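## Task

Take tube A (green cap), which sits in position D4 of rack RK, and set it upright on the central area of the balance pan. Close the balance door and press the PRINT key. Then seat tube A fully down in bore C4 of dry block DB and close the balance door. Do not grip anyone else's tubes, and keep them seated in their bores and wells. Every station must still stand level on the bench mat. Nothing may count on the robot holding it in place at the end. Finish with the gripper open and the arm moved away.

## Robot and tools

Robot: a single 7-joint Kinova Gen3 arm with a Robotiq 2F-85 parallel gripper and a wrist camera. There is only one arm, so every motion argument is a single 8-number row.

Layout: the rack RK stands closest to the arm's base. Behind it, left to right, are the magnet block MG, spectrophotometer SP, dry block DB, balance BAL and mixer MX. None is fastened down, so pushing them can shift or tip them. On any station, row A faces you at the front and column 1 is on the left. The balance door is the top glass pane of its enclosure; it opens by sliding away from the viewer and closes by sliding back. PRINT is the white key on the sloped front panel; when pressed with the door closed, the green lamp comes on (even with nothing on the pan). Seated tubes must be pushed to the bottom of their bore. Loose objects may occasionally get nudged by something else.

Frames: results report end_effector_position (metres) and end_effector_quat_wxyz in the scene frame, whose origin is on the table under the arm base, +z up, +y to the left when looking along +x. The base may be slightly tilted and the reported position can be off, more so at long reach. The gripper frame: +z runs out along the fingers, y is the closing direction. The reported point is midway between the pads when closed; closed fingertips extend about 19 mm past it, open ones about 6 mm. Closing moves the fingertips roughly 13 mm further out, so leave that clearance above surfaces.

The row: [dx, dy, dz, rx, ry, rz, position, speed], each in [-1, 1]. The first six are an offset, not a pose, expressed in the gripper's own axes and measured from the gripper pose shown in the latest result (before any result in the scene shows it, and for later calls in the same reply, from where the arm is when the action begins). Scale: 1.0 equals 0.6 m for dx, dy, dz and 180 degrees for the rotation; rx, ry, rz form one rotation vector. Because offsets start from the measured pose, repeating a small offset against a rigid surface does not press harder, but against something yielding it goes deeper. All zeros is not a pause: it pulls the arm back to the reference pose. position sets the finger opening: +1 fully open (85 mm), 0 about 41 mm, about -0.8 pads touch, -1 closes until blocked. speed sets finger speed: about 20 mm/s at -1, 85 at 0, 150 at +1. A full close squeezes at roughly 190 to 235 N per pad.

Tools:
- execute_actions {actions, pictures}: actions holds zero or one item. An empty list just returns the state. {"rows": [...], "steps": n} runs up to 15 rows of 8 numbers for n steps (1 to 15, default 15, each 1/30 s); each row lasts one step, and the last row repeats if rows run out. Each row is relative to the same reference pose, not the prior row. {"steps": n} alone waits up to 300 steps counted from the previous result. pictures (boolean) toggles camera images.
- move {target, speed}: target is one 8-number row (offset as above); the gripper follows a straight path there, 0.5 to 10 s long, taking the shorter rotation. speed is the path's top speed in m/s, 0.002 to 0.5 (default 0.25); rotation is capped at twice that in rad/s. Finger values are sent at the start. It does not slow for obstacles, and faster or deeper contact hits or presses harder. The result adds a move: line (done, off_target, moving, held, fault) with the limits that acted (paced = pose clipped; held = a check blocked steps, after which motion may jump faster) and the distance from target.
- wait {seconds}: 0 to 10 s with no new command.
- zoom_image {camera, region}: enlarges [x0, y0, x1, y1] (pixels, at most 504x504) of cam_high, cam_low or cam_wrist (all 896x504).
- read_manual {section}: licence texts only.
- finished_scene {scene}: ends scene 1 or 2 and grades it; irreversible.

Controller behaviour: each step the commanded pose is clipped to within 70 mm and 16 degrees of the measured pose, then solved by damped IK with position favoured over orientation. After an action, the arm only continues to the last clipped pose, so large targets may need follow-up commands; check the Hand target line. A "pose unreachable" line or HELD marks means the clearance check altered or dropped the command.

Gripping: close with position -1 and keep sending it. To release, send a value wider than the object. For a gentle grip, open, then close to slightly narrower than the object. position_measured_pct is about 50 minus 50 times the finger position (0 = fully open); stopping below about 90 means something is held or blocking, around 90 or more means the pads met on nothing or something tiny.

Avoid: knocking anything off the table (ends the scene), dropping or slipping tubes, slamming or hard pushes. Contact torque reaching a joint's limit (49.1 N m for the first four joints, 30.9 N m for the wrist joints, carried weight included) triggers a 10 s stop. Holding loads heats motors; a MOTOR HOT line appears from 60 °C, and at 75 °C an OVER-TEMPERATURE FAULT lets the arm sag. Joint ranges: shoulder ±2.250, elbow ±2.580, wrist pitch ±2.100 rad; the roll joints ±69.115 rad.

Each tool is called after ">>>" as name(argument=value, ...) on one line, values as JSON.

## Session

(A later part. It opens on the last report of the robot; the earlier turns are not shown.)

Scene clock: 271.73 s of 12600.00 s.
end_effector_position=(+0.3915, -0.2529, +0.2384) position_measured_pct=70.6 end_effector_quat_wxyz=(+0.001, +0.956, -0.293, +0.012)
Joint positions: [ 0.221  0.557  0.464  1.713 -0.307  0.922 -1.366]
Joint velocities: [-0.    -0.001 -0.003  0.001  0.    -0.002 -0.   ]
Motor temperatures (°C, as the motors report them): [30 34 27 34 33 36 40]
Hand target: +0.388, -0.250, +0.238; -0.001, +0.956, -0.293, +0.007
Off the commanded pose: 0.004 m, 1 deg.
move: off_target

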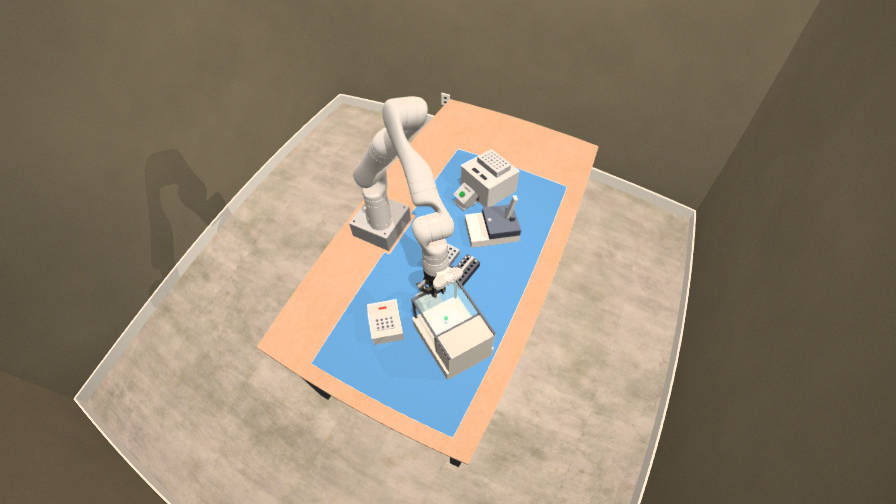

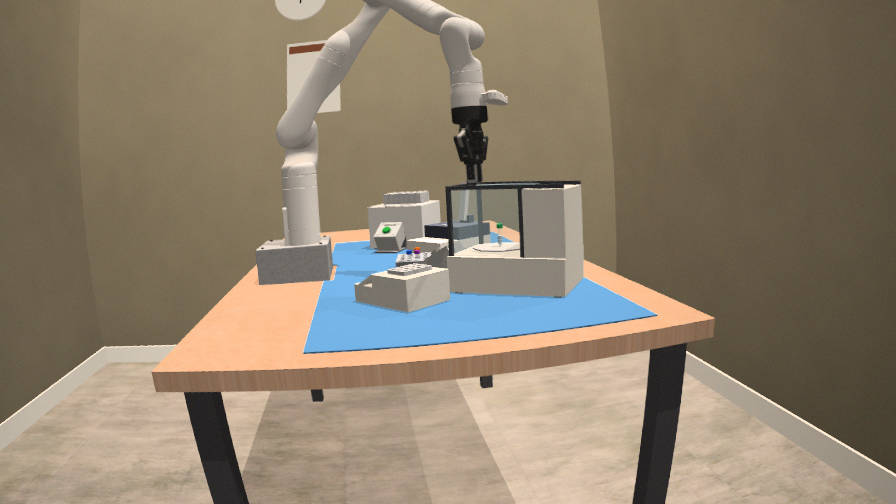

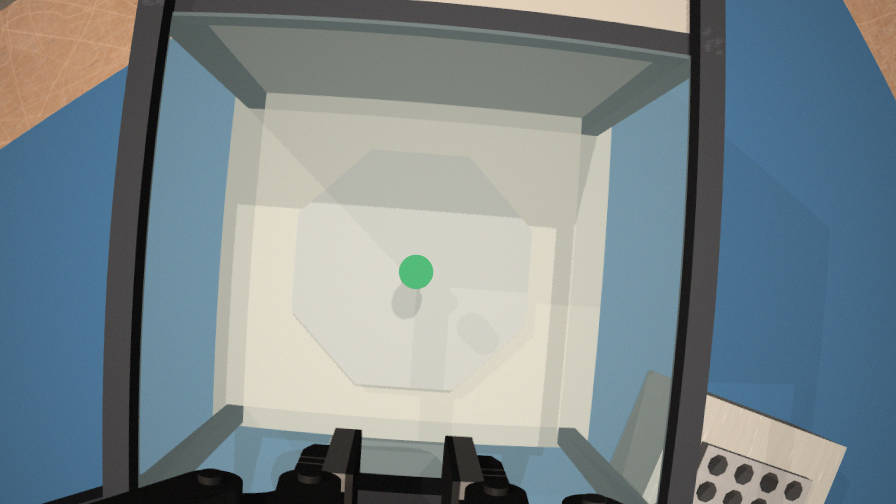

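>>> execute_actions(actions=[{"rows":[[0,0,0,0,0,0,-0.5,0],[0,0,0,0,0,0,-0.5,0],[0,0,0,0,0,0,-0.5,0],[0,0,0,0,0,0,-0.5,0],[0,0,0,0,0,0,-0.5,0],[0,0,0,0,0,0,-0.2,0]],"steps":15}], pictures=false)

>>> move(target=[0,0,-0.07,0,0,0,-0.2,0], speed=0.08)

>>> move(target=[-0.13,0,0,0,0.008,0,-0.9,0], speed=0.12)

Scene clock: 280.70 s of 12600.00 s.
end_effector_position=(+0.3915, -0.2529, +0.2383) position_measured_pct=60.3 end_effector_quat_wxyz=(+0.001, +0.956, -0.293, +0.012)
Joint positions: [ 0.221  0.557  0.464  1.713 -0.307  0.922 -1.366]
Joint velocities: [-0.    -0.001  0.     0.     0.001 -0.001  0.001]
Motor temperatures (°C, as the motors report them): [30 34 27 34 33 36 40]
Hand target: +0.392, -0.253, +0.238; +0.001, +0.956, -0.293, +0.012
Off the commanded pose: 0.000 m, 0 deg.
Steps of this call (steps 1 to 254: nothing new was sent; steps 255 to 269: all 15 steps of this action). Readings (end_effector_position | what the end effector reports):
255: (+0.3917, -0.2530, +0.2384) | position_measured_pct=70.6
256: (+0.3919, -0.2531, +0.2383) | position_measured_pct=70.6
258: (+0.3920, -0.2532, +0.2383) | position_measured_pct=70.6
262: (+0.3920, -0.2532, +0.2381) | position_measured_pct=68.7
269: the state above

Scene clock: 281.83 s of 12600.00 s.
end_effector_position=(+0.3905, -0.2524, +0.2802) position_measured_pct=59.9 end_effector_quat_wxyz=(+0.001, +0.956, -0.293, +0.012)
Joint positions: [ 0.201  0.499  0.49   1.655 -0.27   1.034 -1.397]
Joint velocities: [-0.001 -0.003  0.    -0.001  0.001  0.003 -0.001]
Motor temperatures (°C, as the motors report them): [30 34 27 34 33 36 40]
Hand target: +0.391, -0.252, +0.280; +0.001, +0.956, -0.293, +0.012
Off the commanded pose: 0.000 m, 0 deg.
move: done

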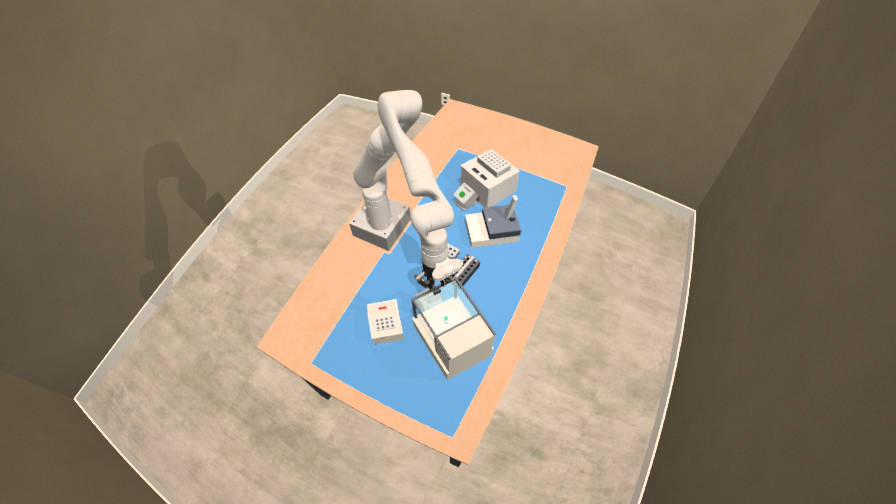

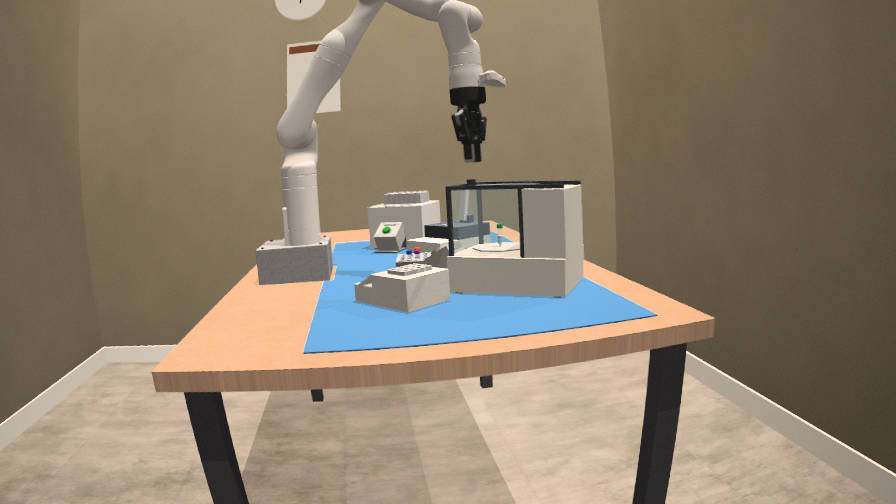

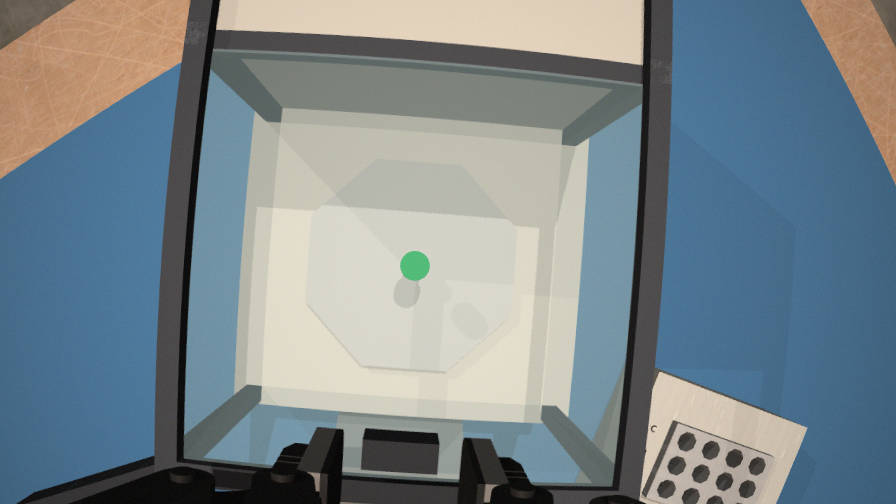

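Scene clock: 282.90 s of 12600.00 s.
end_effector_position=(+0.3255, -0.2092, +0.2777) position_measured_pct=90.9 end_effector_quat_wxyz=(+0.005, +0.956, -0.293, +0.023)
Joint positions: [ 0.113  0.32   0.515  1.935 -0.205  0.89  -1.443]
Joint velocities: [-0.006 -0.011 -0.001  0.007  0.003 -0.001 -0.004]
Motor temperatures (°C, as the motors report them): [30 34 27 34 33 36 40]
Hand target: +0.326, -0.209, +0.278; +0.005, +0.956, -0.293, +0.024
Off the commanded pose: 0.001 m, 0 deg.
move: done

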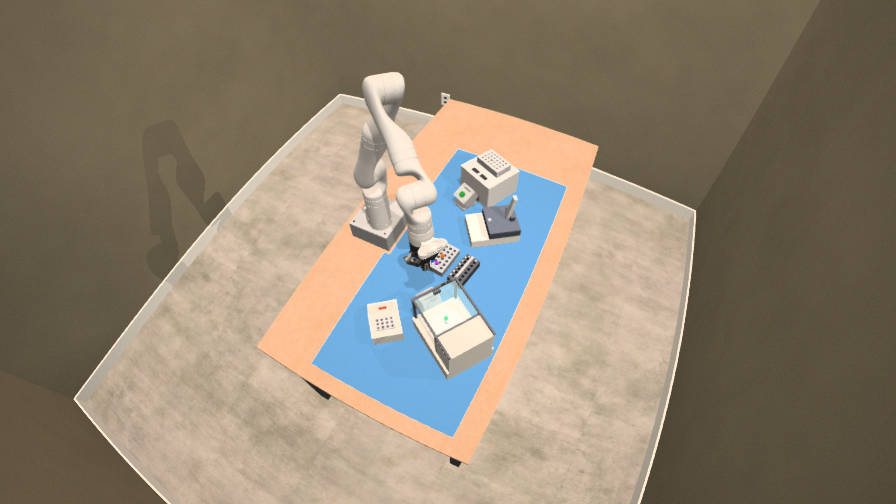

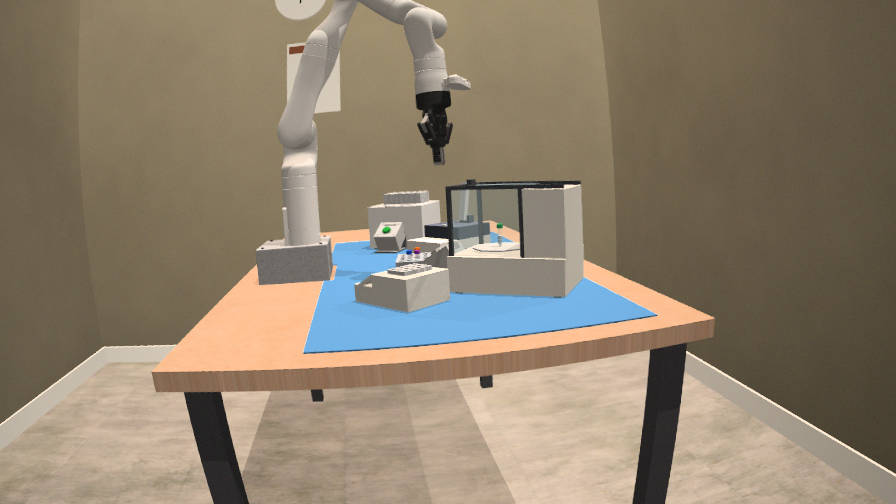

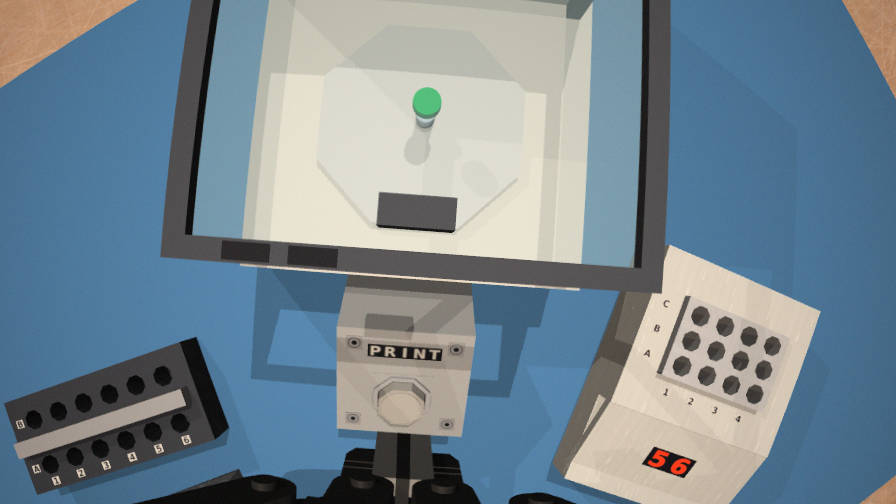

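>>> move(target=[-0.0127,0.001,0,0,-0.015,0,-0.9,0], speed=0.05)

>>> move(target=[0,0,0.1,0,0,-0.5,-0.9,0], speed=0.25)

Scene clock: 304.00 s of 12600.00 s.
end_effector_position=(+0.3190, -0.2055, +0.2775) position_measured_pct=90.9 end_effector_quat_wxyz=(-0.002, +0.956, -0.293, +0.001)
Joint positions: [ 0.121  0.335  0.515  1.915 -0.205  0.944 -1.439]
Joint velocities: [ 0.002  0.005  0.001 -0.004 -0.002  0.009  0.001]
Motor temperatures (°C, as the motors report them): [30 34 27 34 33 36 40]
Hand target: +0.319, -0.205, +0.277; -0.002, +0.956, -0.293, +0.001
Off the commanded pose: 0.000 m, 0 deg.
move: done

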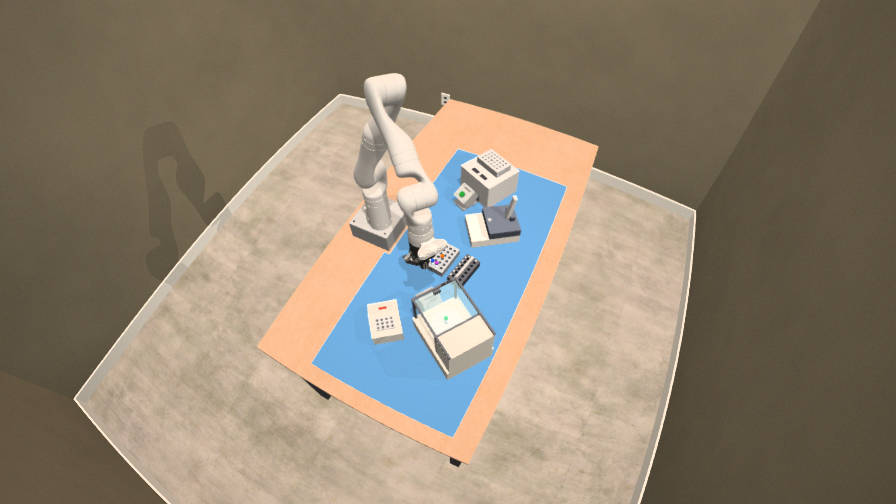

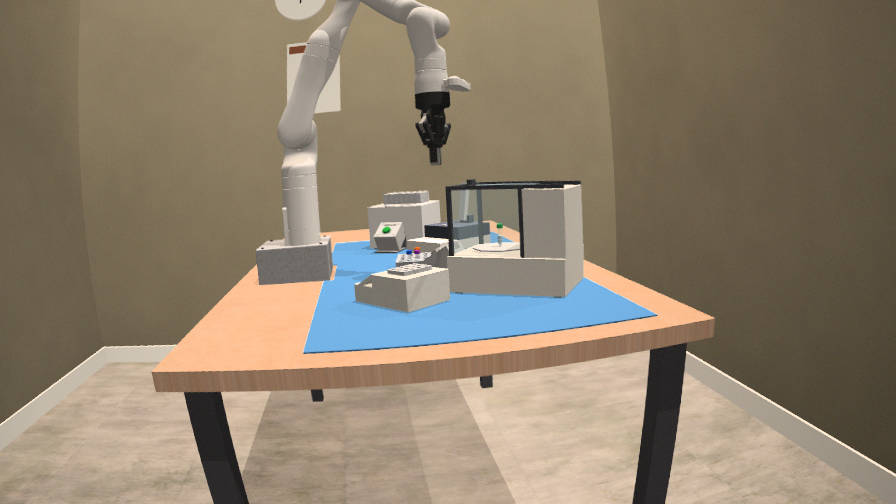

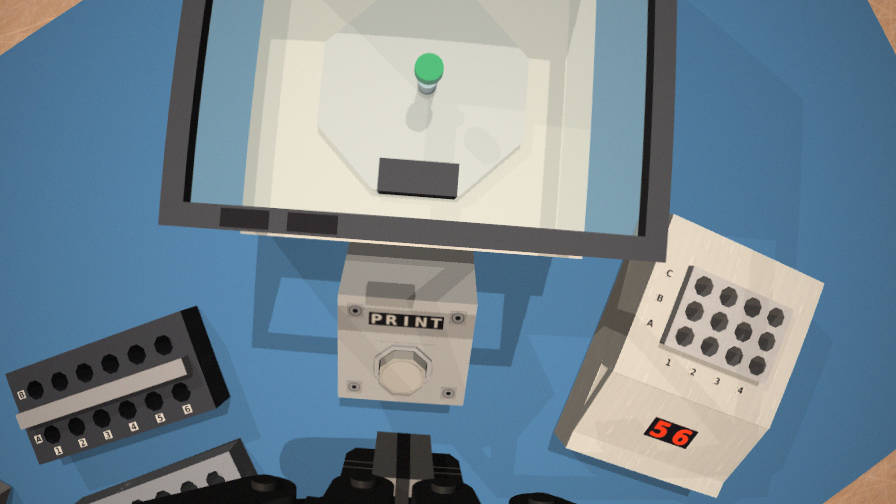

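Scene clock: 307.57 s of 12600.00 s.
end_effector_position=(+0.3192, -0.2054, +0.2176) position_measured_pct=90.9 end_effector_quat_wxyz=(-0.000, +0.883, +0.469, +0.002)
Joint positions: [ 0.436  0.409  0.104  1.994 -0.064  0.743 -0.022]
Joint velocities: [ 0.006  0.001  0.     0.001 -0.002 -0.001  0.009]
Motor temperatures (°C, as the motors report them): [30 34 27 34 33 36 40]
Hand target: +0.319, -0.206, +0.218; -0.000, +0.883, +0.469, +0.002
Off the commanded pose: 0.000 m, 0 deg.
move: done

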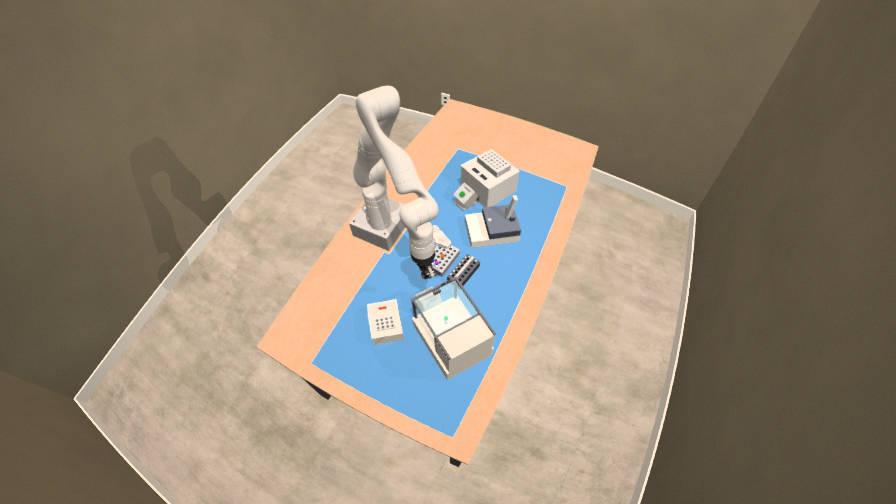

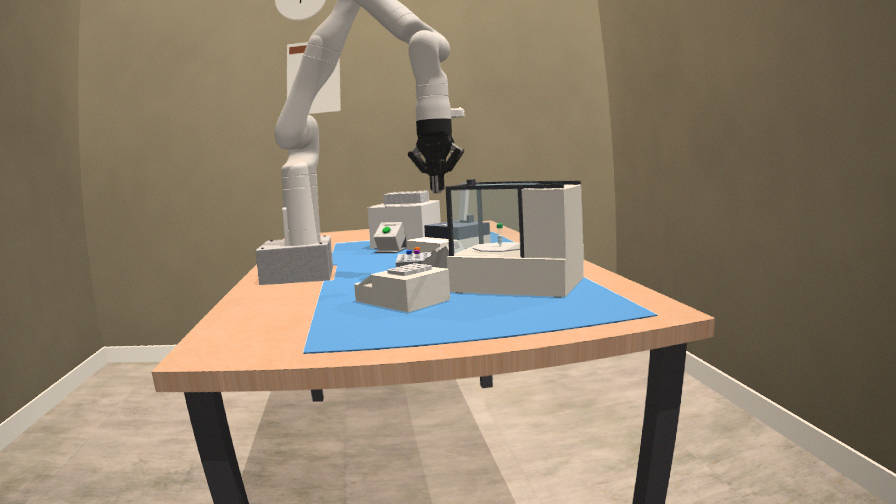

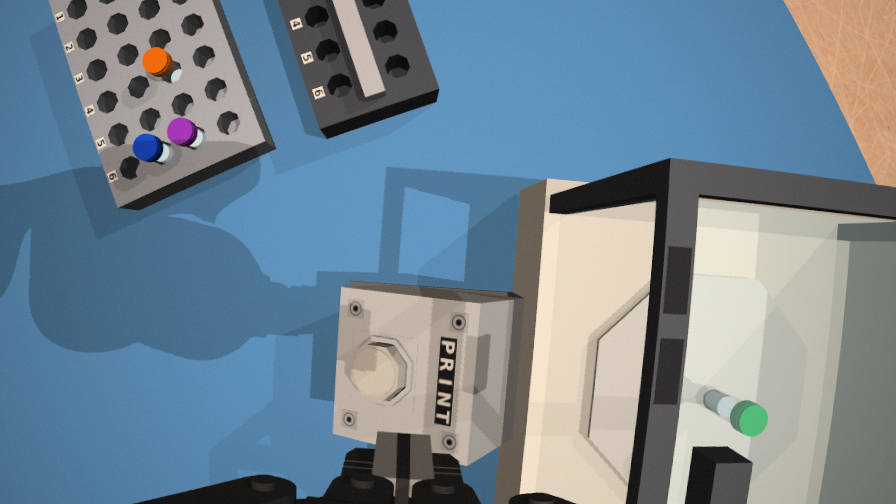

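>>> execute_actions(actions=[])

Scene clock: 325.93 s of 12600.00 s.
end_effector_position=(+0.3191, -0.2056, +0.2176) position_measured_pct=90.9 end_effector_quat_wxyz=(-0.000, +0.883, +0.469, +0.002)
Joint positions: [ 0.437  0.409  0.104  1.994 -0.064  0.743 -0.022]
Joint velocities: [ 0.     0.     0.     0.     0.    -0.    -0.001]
Motor temperatures (°C, as the motors report them): [30 34 27 34 33 36 40]
Hand target: +0.319, -0.206, +0.218; -0.000, +0.883, +0.469, +0.002
Off the commanded pose: 0.000 m, 0 deg.
Steps of this call (steps 1 to 551: nothing new was sent). Readings (end_effector_position | what the end effector reports):
1: (+0.3192, -0.2054, +0.2176) | position_measured_pct=90.9
2: (+0.3192, -0.2055, +0.2176) | position_measured_pct=90.9
4: (+0.3192, -0.2055, +0.2176) | position_measured_pct=90.9
8: (+0.3191, -0.2055, +0.2176) | position_measured_pct=90.9
551: the state above

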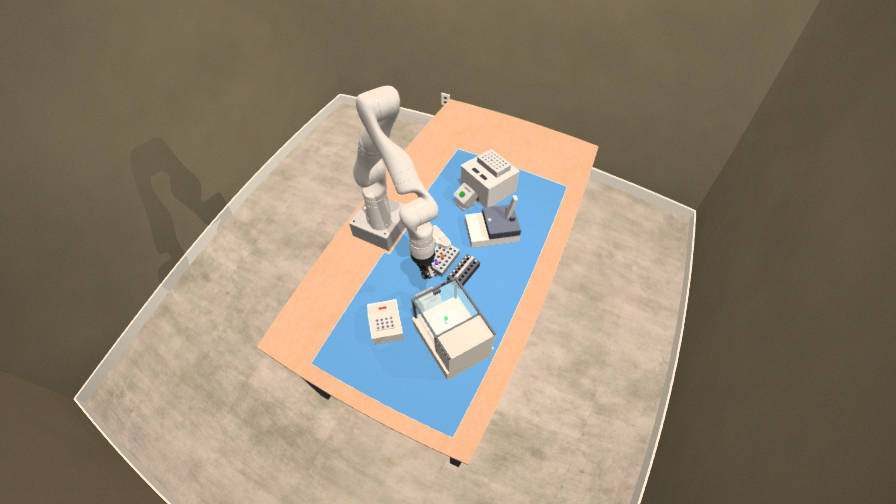

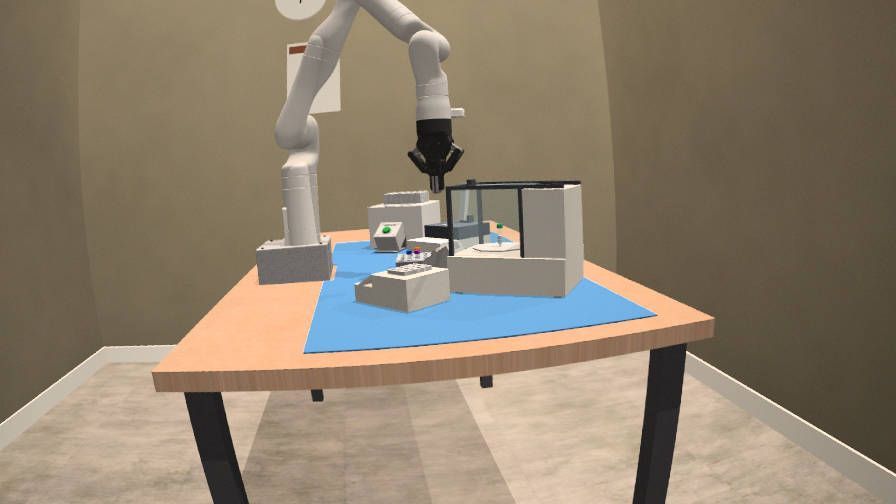

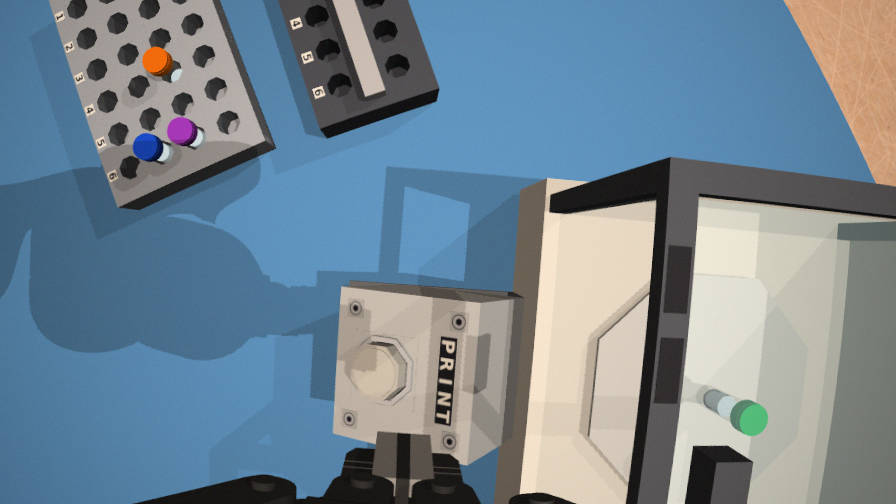

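>>> move(target=[0.0133,-0.02,0.129,0,0,0,-0.9,0])

Scene clock: 329.00 s of 12600.00 s.
end_effector_position=(+0.3140, -0.1924, +0.1405) position_measured_pct=90.9 end_effector_quat_wxyz=(+0.000, +0.883, +0.469, +0.002)
Joint positions: [ 0.436  0.561  0.075  2.107 -0.091  0.478 -0.021]
Joint velocities: [ 0.     0.006 -0.001 -0.     0.001 -0.002  0.001]
Motor temperatures (°C, as the motors report them): [30 34 27 34 33 36 40]
Hand target: +0.314, -0.192, +0.140; -0.000, +0.883, +0.469, +0.002
Off the commanded pose: 0.000 m, 0 deg.
move: done

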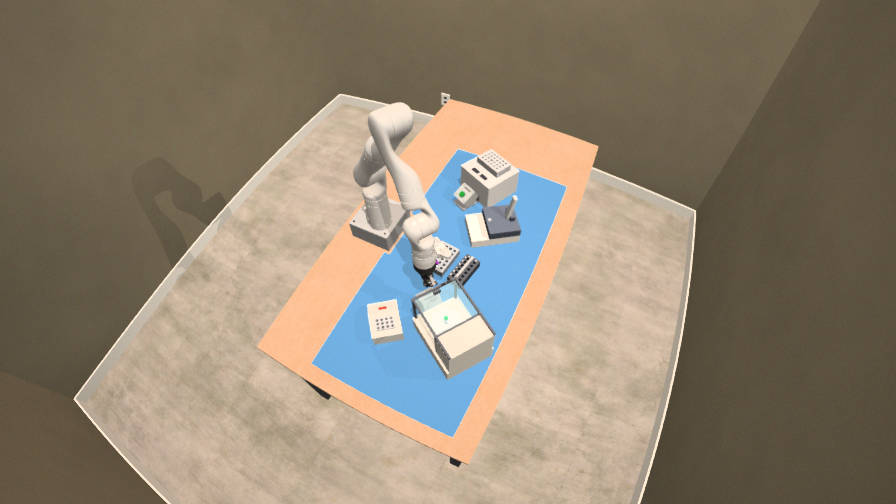

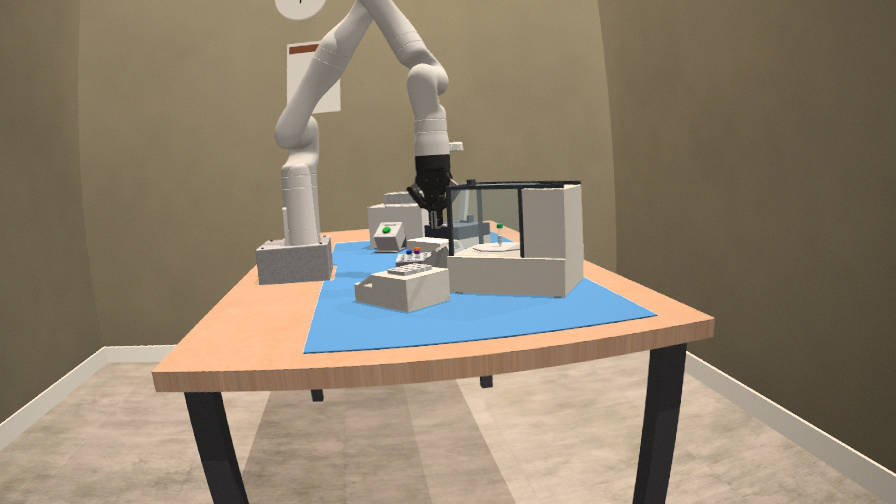

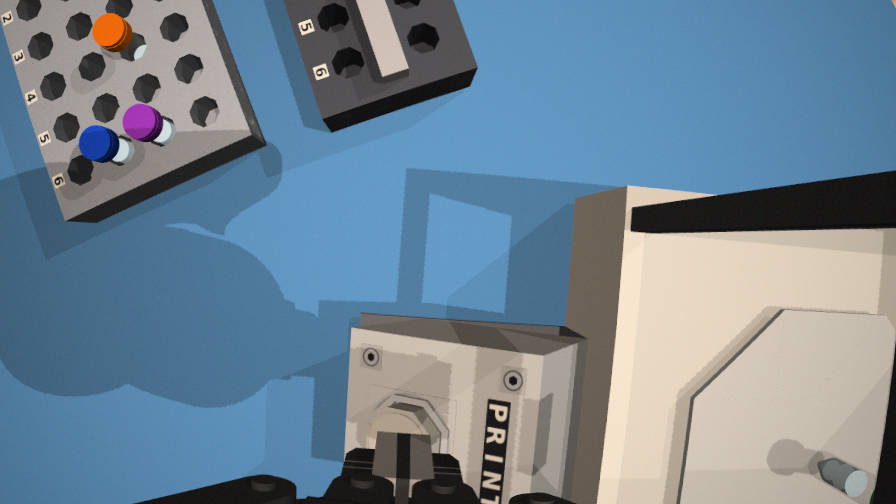

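>>> move(target=[0,0,0.053,0,0,0,-0.9,0], speed=0.08)

>>> move(target=[0,0,0.031,0,0,0,-0.9,0], speed=0.006)

Scene clock: 334.93 s of 12600.00 s.
end_effector_position=(+0.3143, -0.1924, +0.1090) position_measured_pct=90.9 end_effector_quat_wxyz=(+0.000, +0.883, +0.469, +0.002)
Joint positions: [ 0.447  0.64   0.06   2.123 -0.101  0.381 -0.013]
Joint velocities: [ 0.001  0.006  0.001  0.002 -0.    -0.002  0.   ]
Motor temperatures (°C, as the motors report them): [30 34 27 34 33 36 40]
Hand target: +0.314, -0.192, +0.109; +0.000, +0.883, +0.469, +0.002
Off the commanded pose: 0.000 m, 0 deg.
move: done

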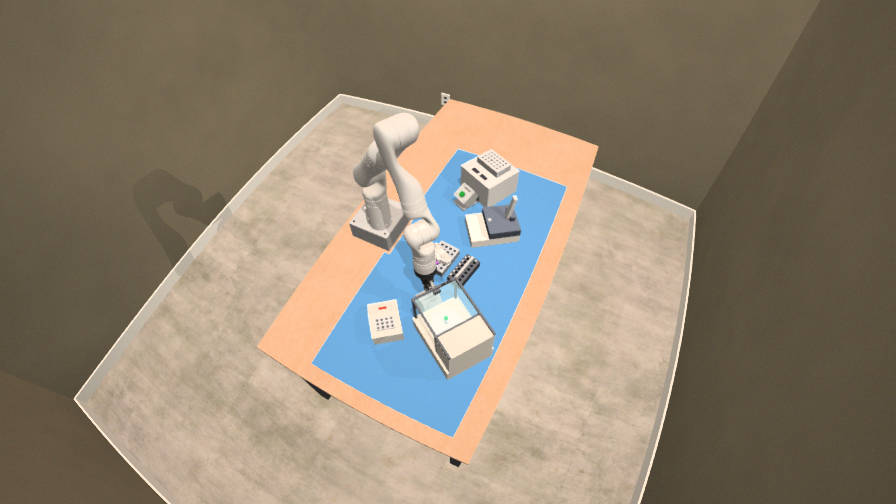

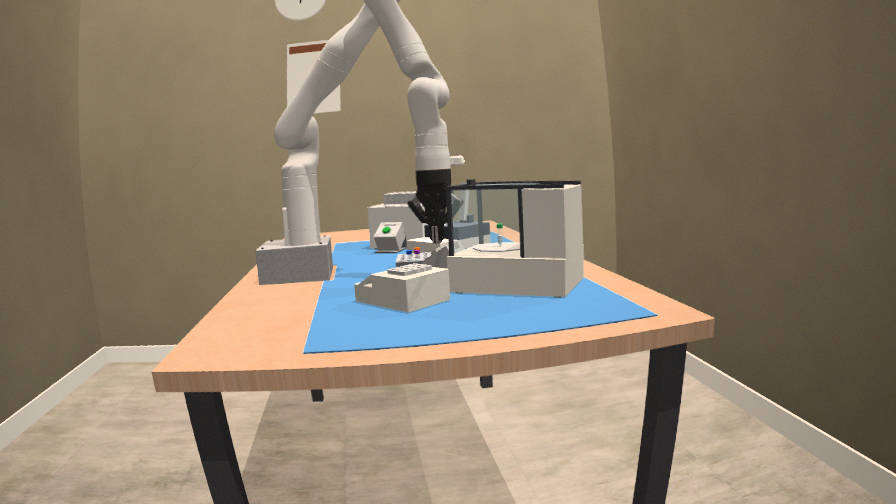

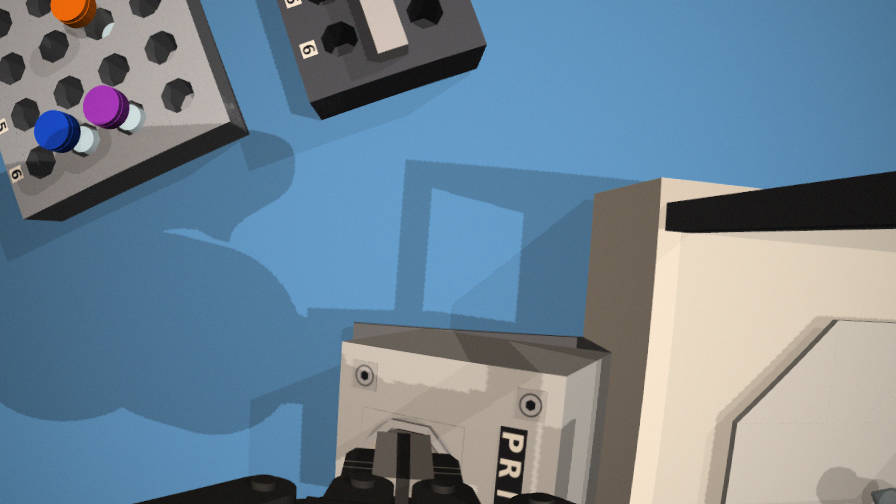

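Scene clock: 338.27 s of 12600.00 s.
end_effector_position=(+0.3147, -0.1926, +0.0924) position_measured_pct=90.9 end_effector_quat_wxyz=(+0.001, +0.883, +0.469, +0.003)
Joint positions: [ 0.454  0.683  0.05   2.13  -0.105  0.329 -0.009]
Joint velocities: [ 0.    -0.    -0.002 -0.     0.001 -0.     0.001]
Motor temperatures (°C, as the motors report them): [30 34 27 34 33 36 40]
Hand target: +0.314, -0.192, +0.090; +0.000, +0.883, +0.469, +0.002
Off the commanded pose: 0.002 m, 0 deg.
move: done

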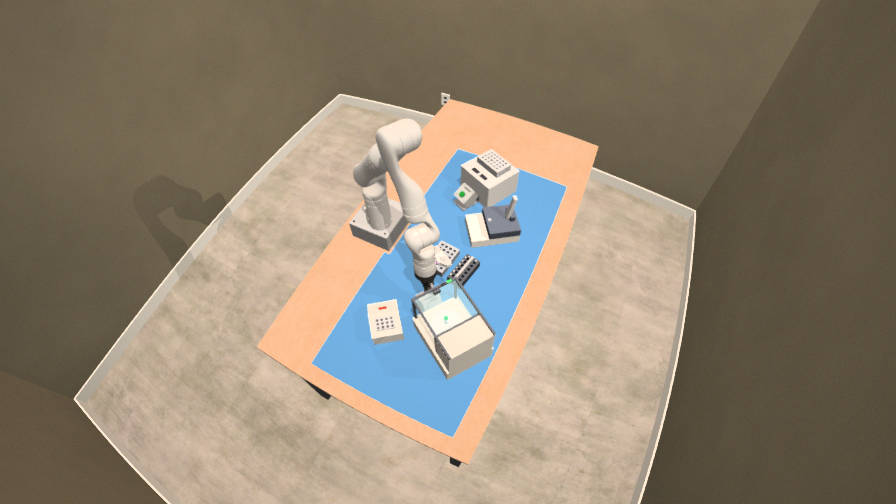

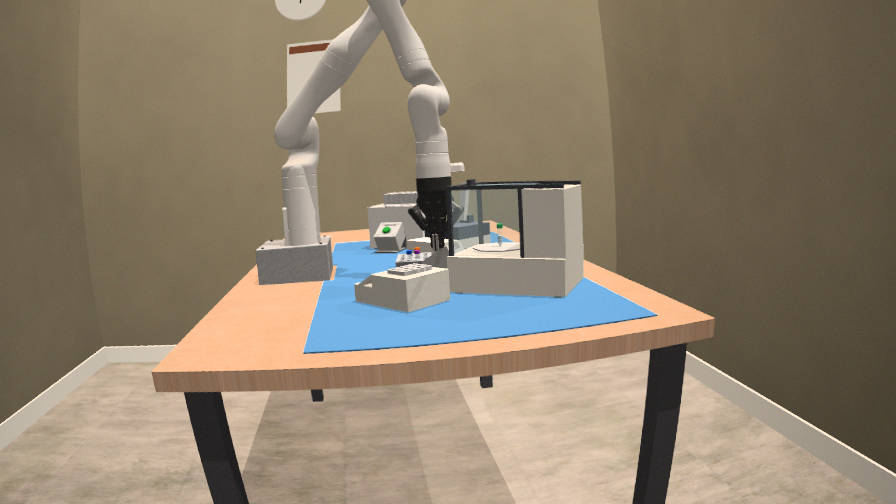

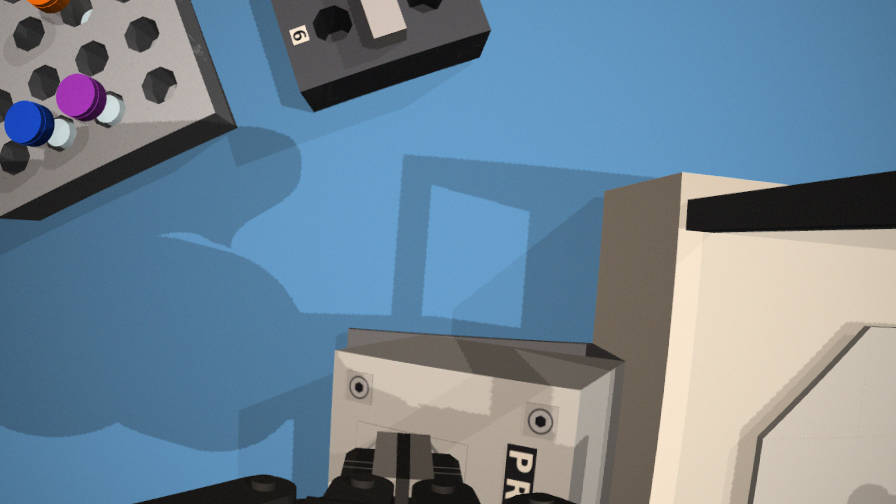

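>>> move(target=[0,0,-0.305,0,0,0,-0.9,0], speed=0.2)

>>> move(target=[-0.0118,0.1623,0,0,0,0.5,-0.15,0])

Scene clock: 348.73 s of 12600.00 s.
end_effector_position=(+0.3133, -0.1923, +0.2749) position_measured_pct=90.9 end_effector_quat_wxyz=(+0.001, +0.883, +0.469, +0.003)
Joint positions: [ 0.402  0.284  0.113  1.947 -0.043  0.911 -0.065]
Joint velocities: [-0.001 -0.004  0.001 -0.002  0.001  0.004 -0.   ]
Motor temperatures (°C, as the motors report them): [30 34 27 34 33 36 40]
Hand target: +0.313, -0.192, +0.275; +0.001, +0.883, +0.469, +0.003
Off the commanded pose: 0.001 m, 0 deg.
move: done

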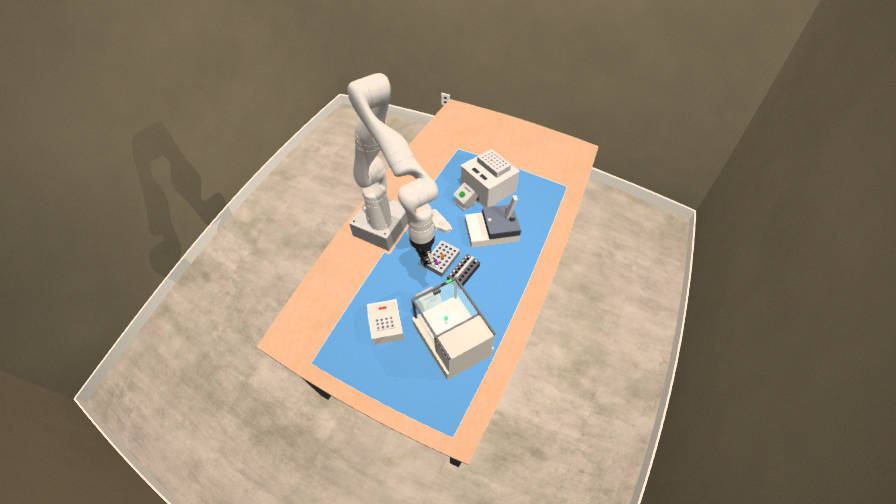

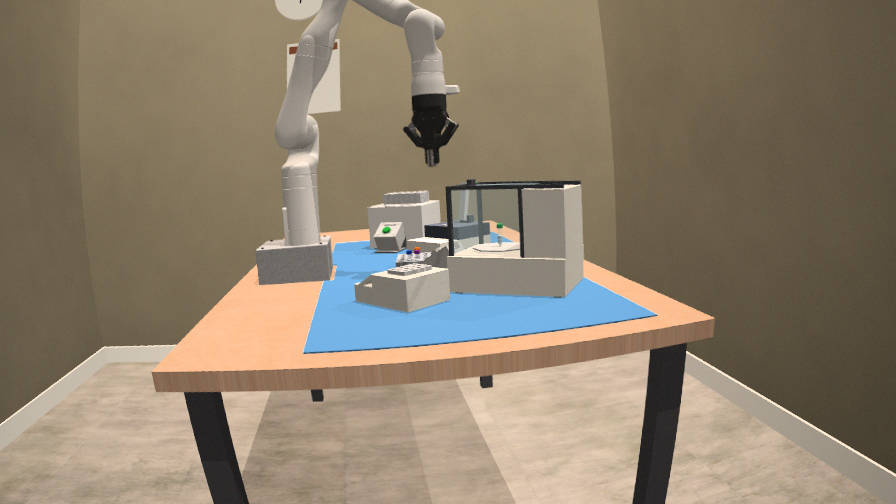

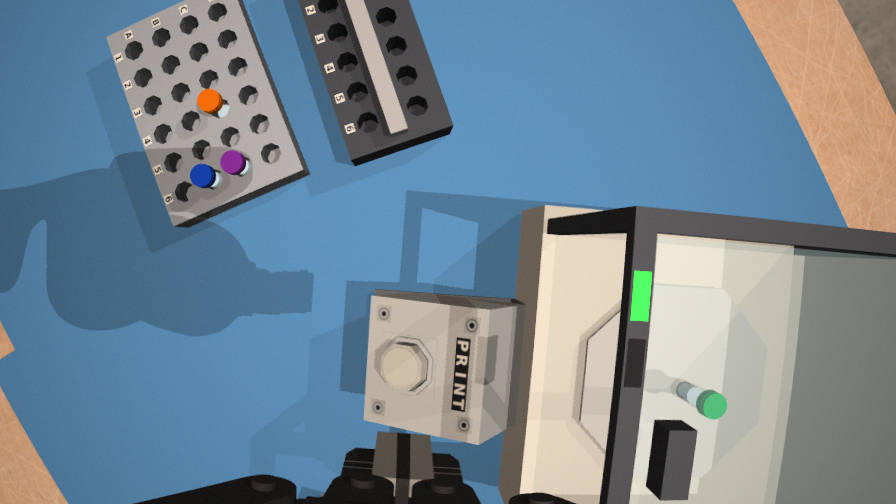

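Scene clock: 352.30 s of 12600.00 s.
end_effector_position=(+0.3904, -0.2524, +0.2758) position_measured_pct=57.5 end_effector_quat_wxyz=(-0.002, +0.956, -0.293, +0.003)
Joint positions: [ 0.221  0.513  0.468  1.641 -0.263  1.047 -1.404]
Joint velocities: [-0.003  0.004  0.001 -0.001  0.     0.    -0.006]
Motor temperatures (°C, as the motors report them): [30 34 27 34 33 36 40]
Hand target: +0.390, -0.252, +0.276; -0.002, +0.956, -0.293, +0.003
Off the commanded pose: 0.001 m, 0 deg.
move: done

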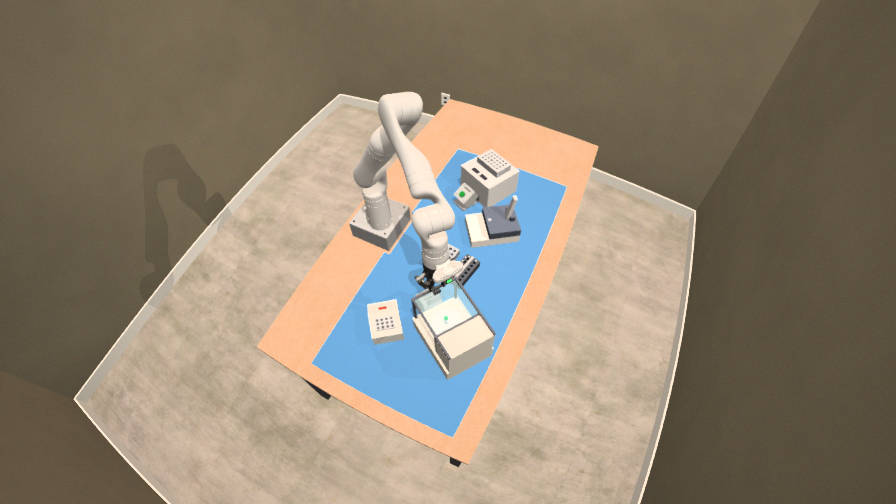

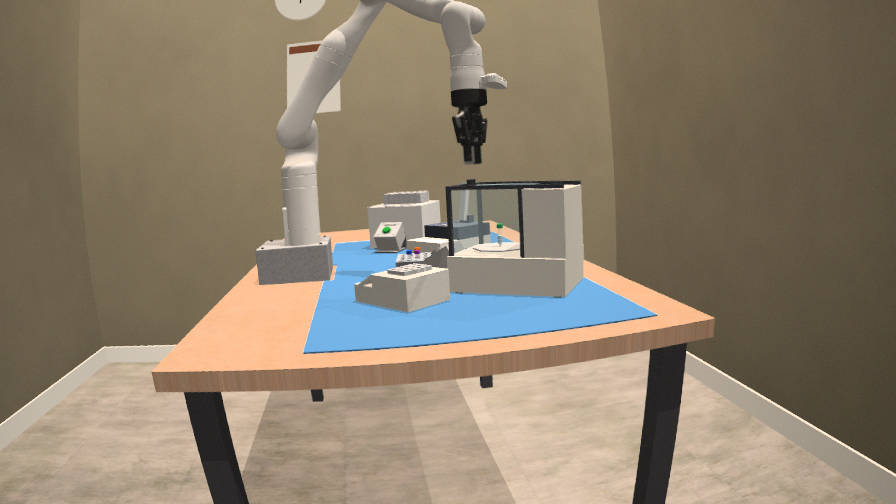

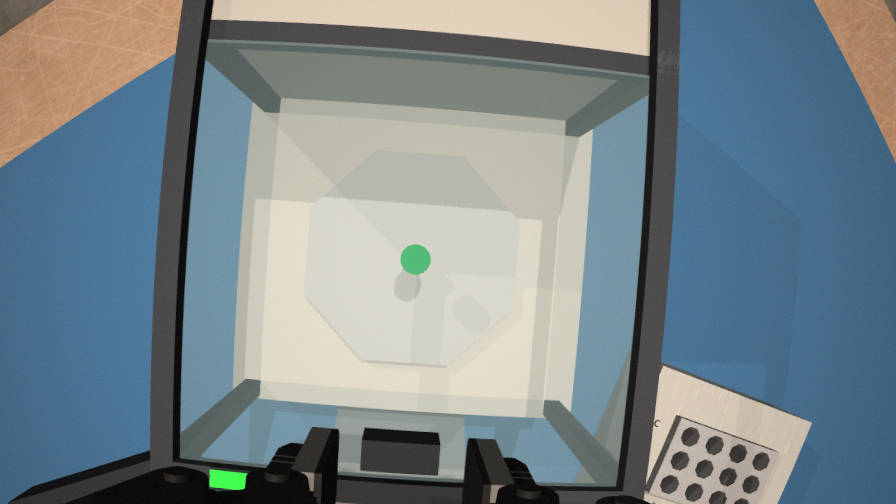

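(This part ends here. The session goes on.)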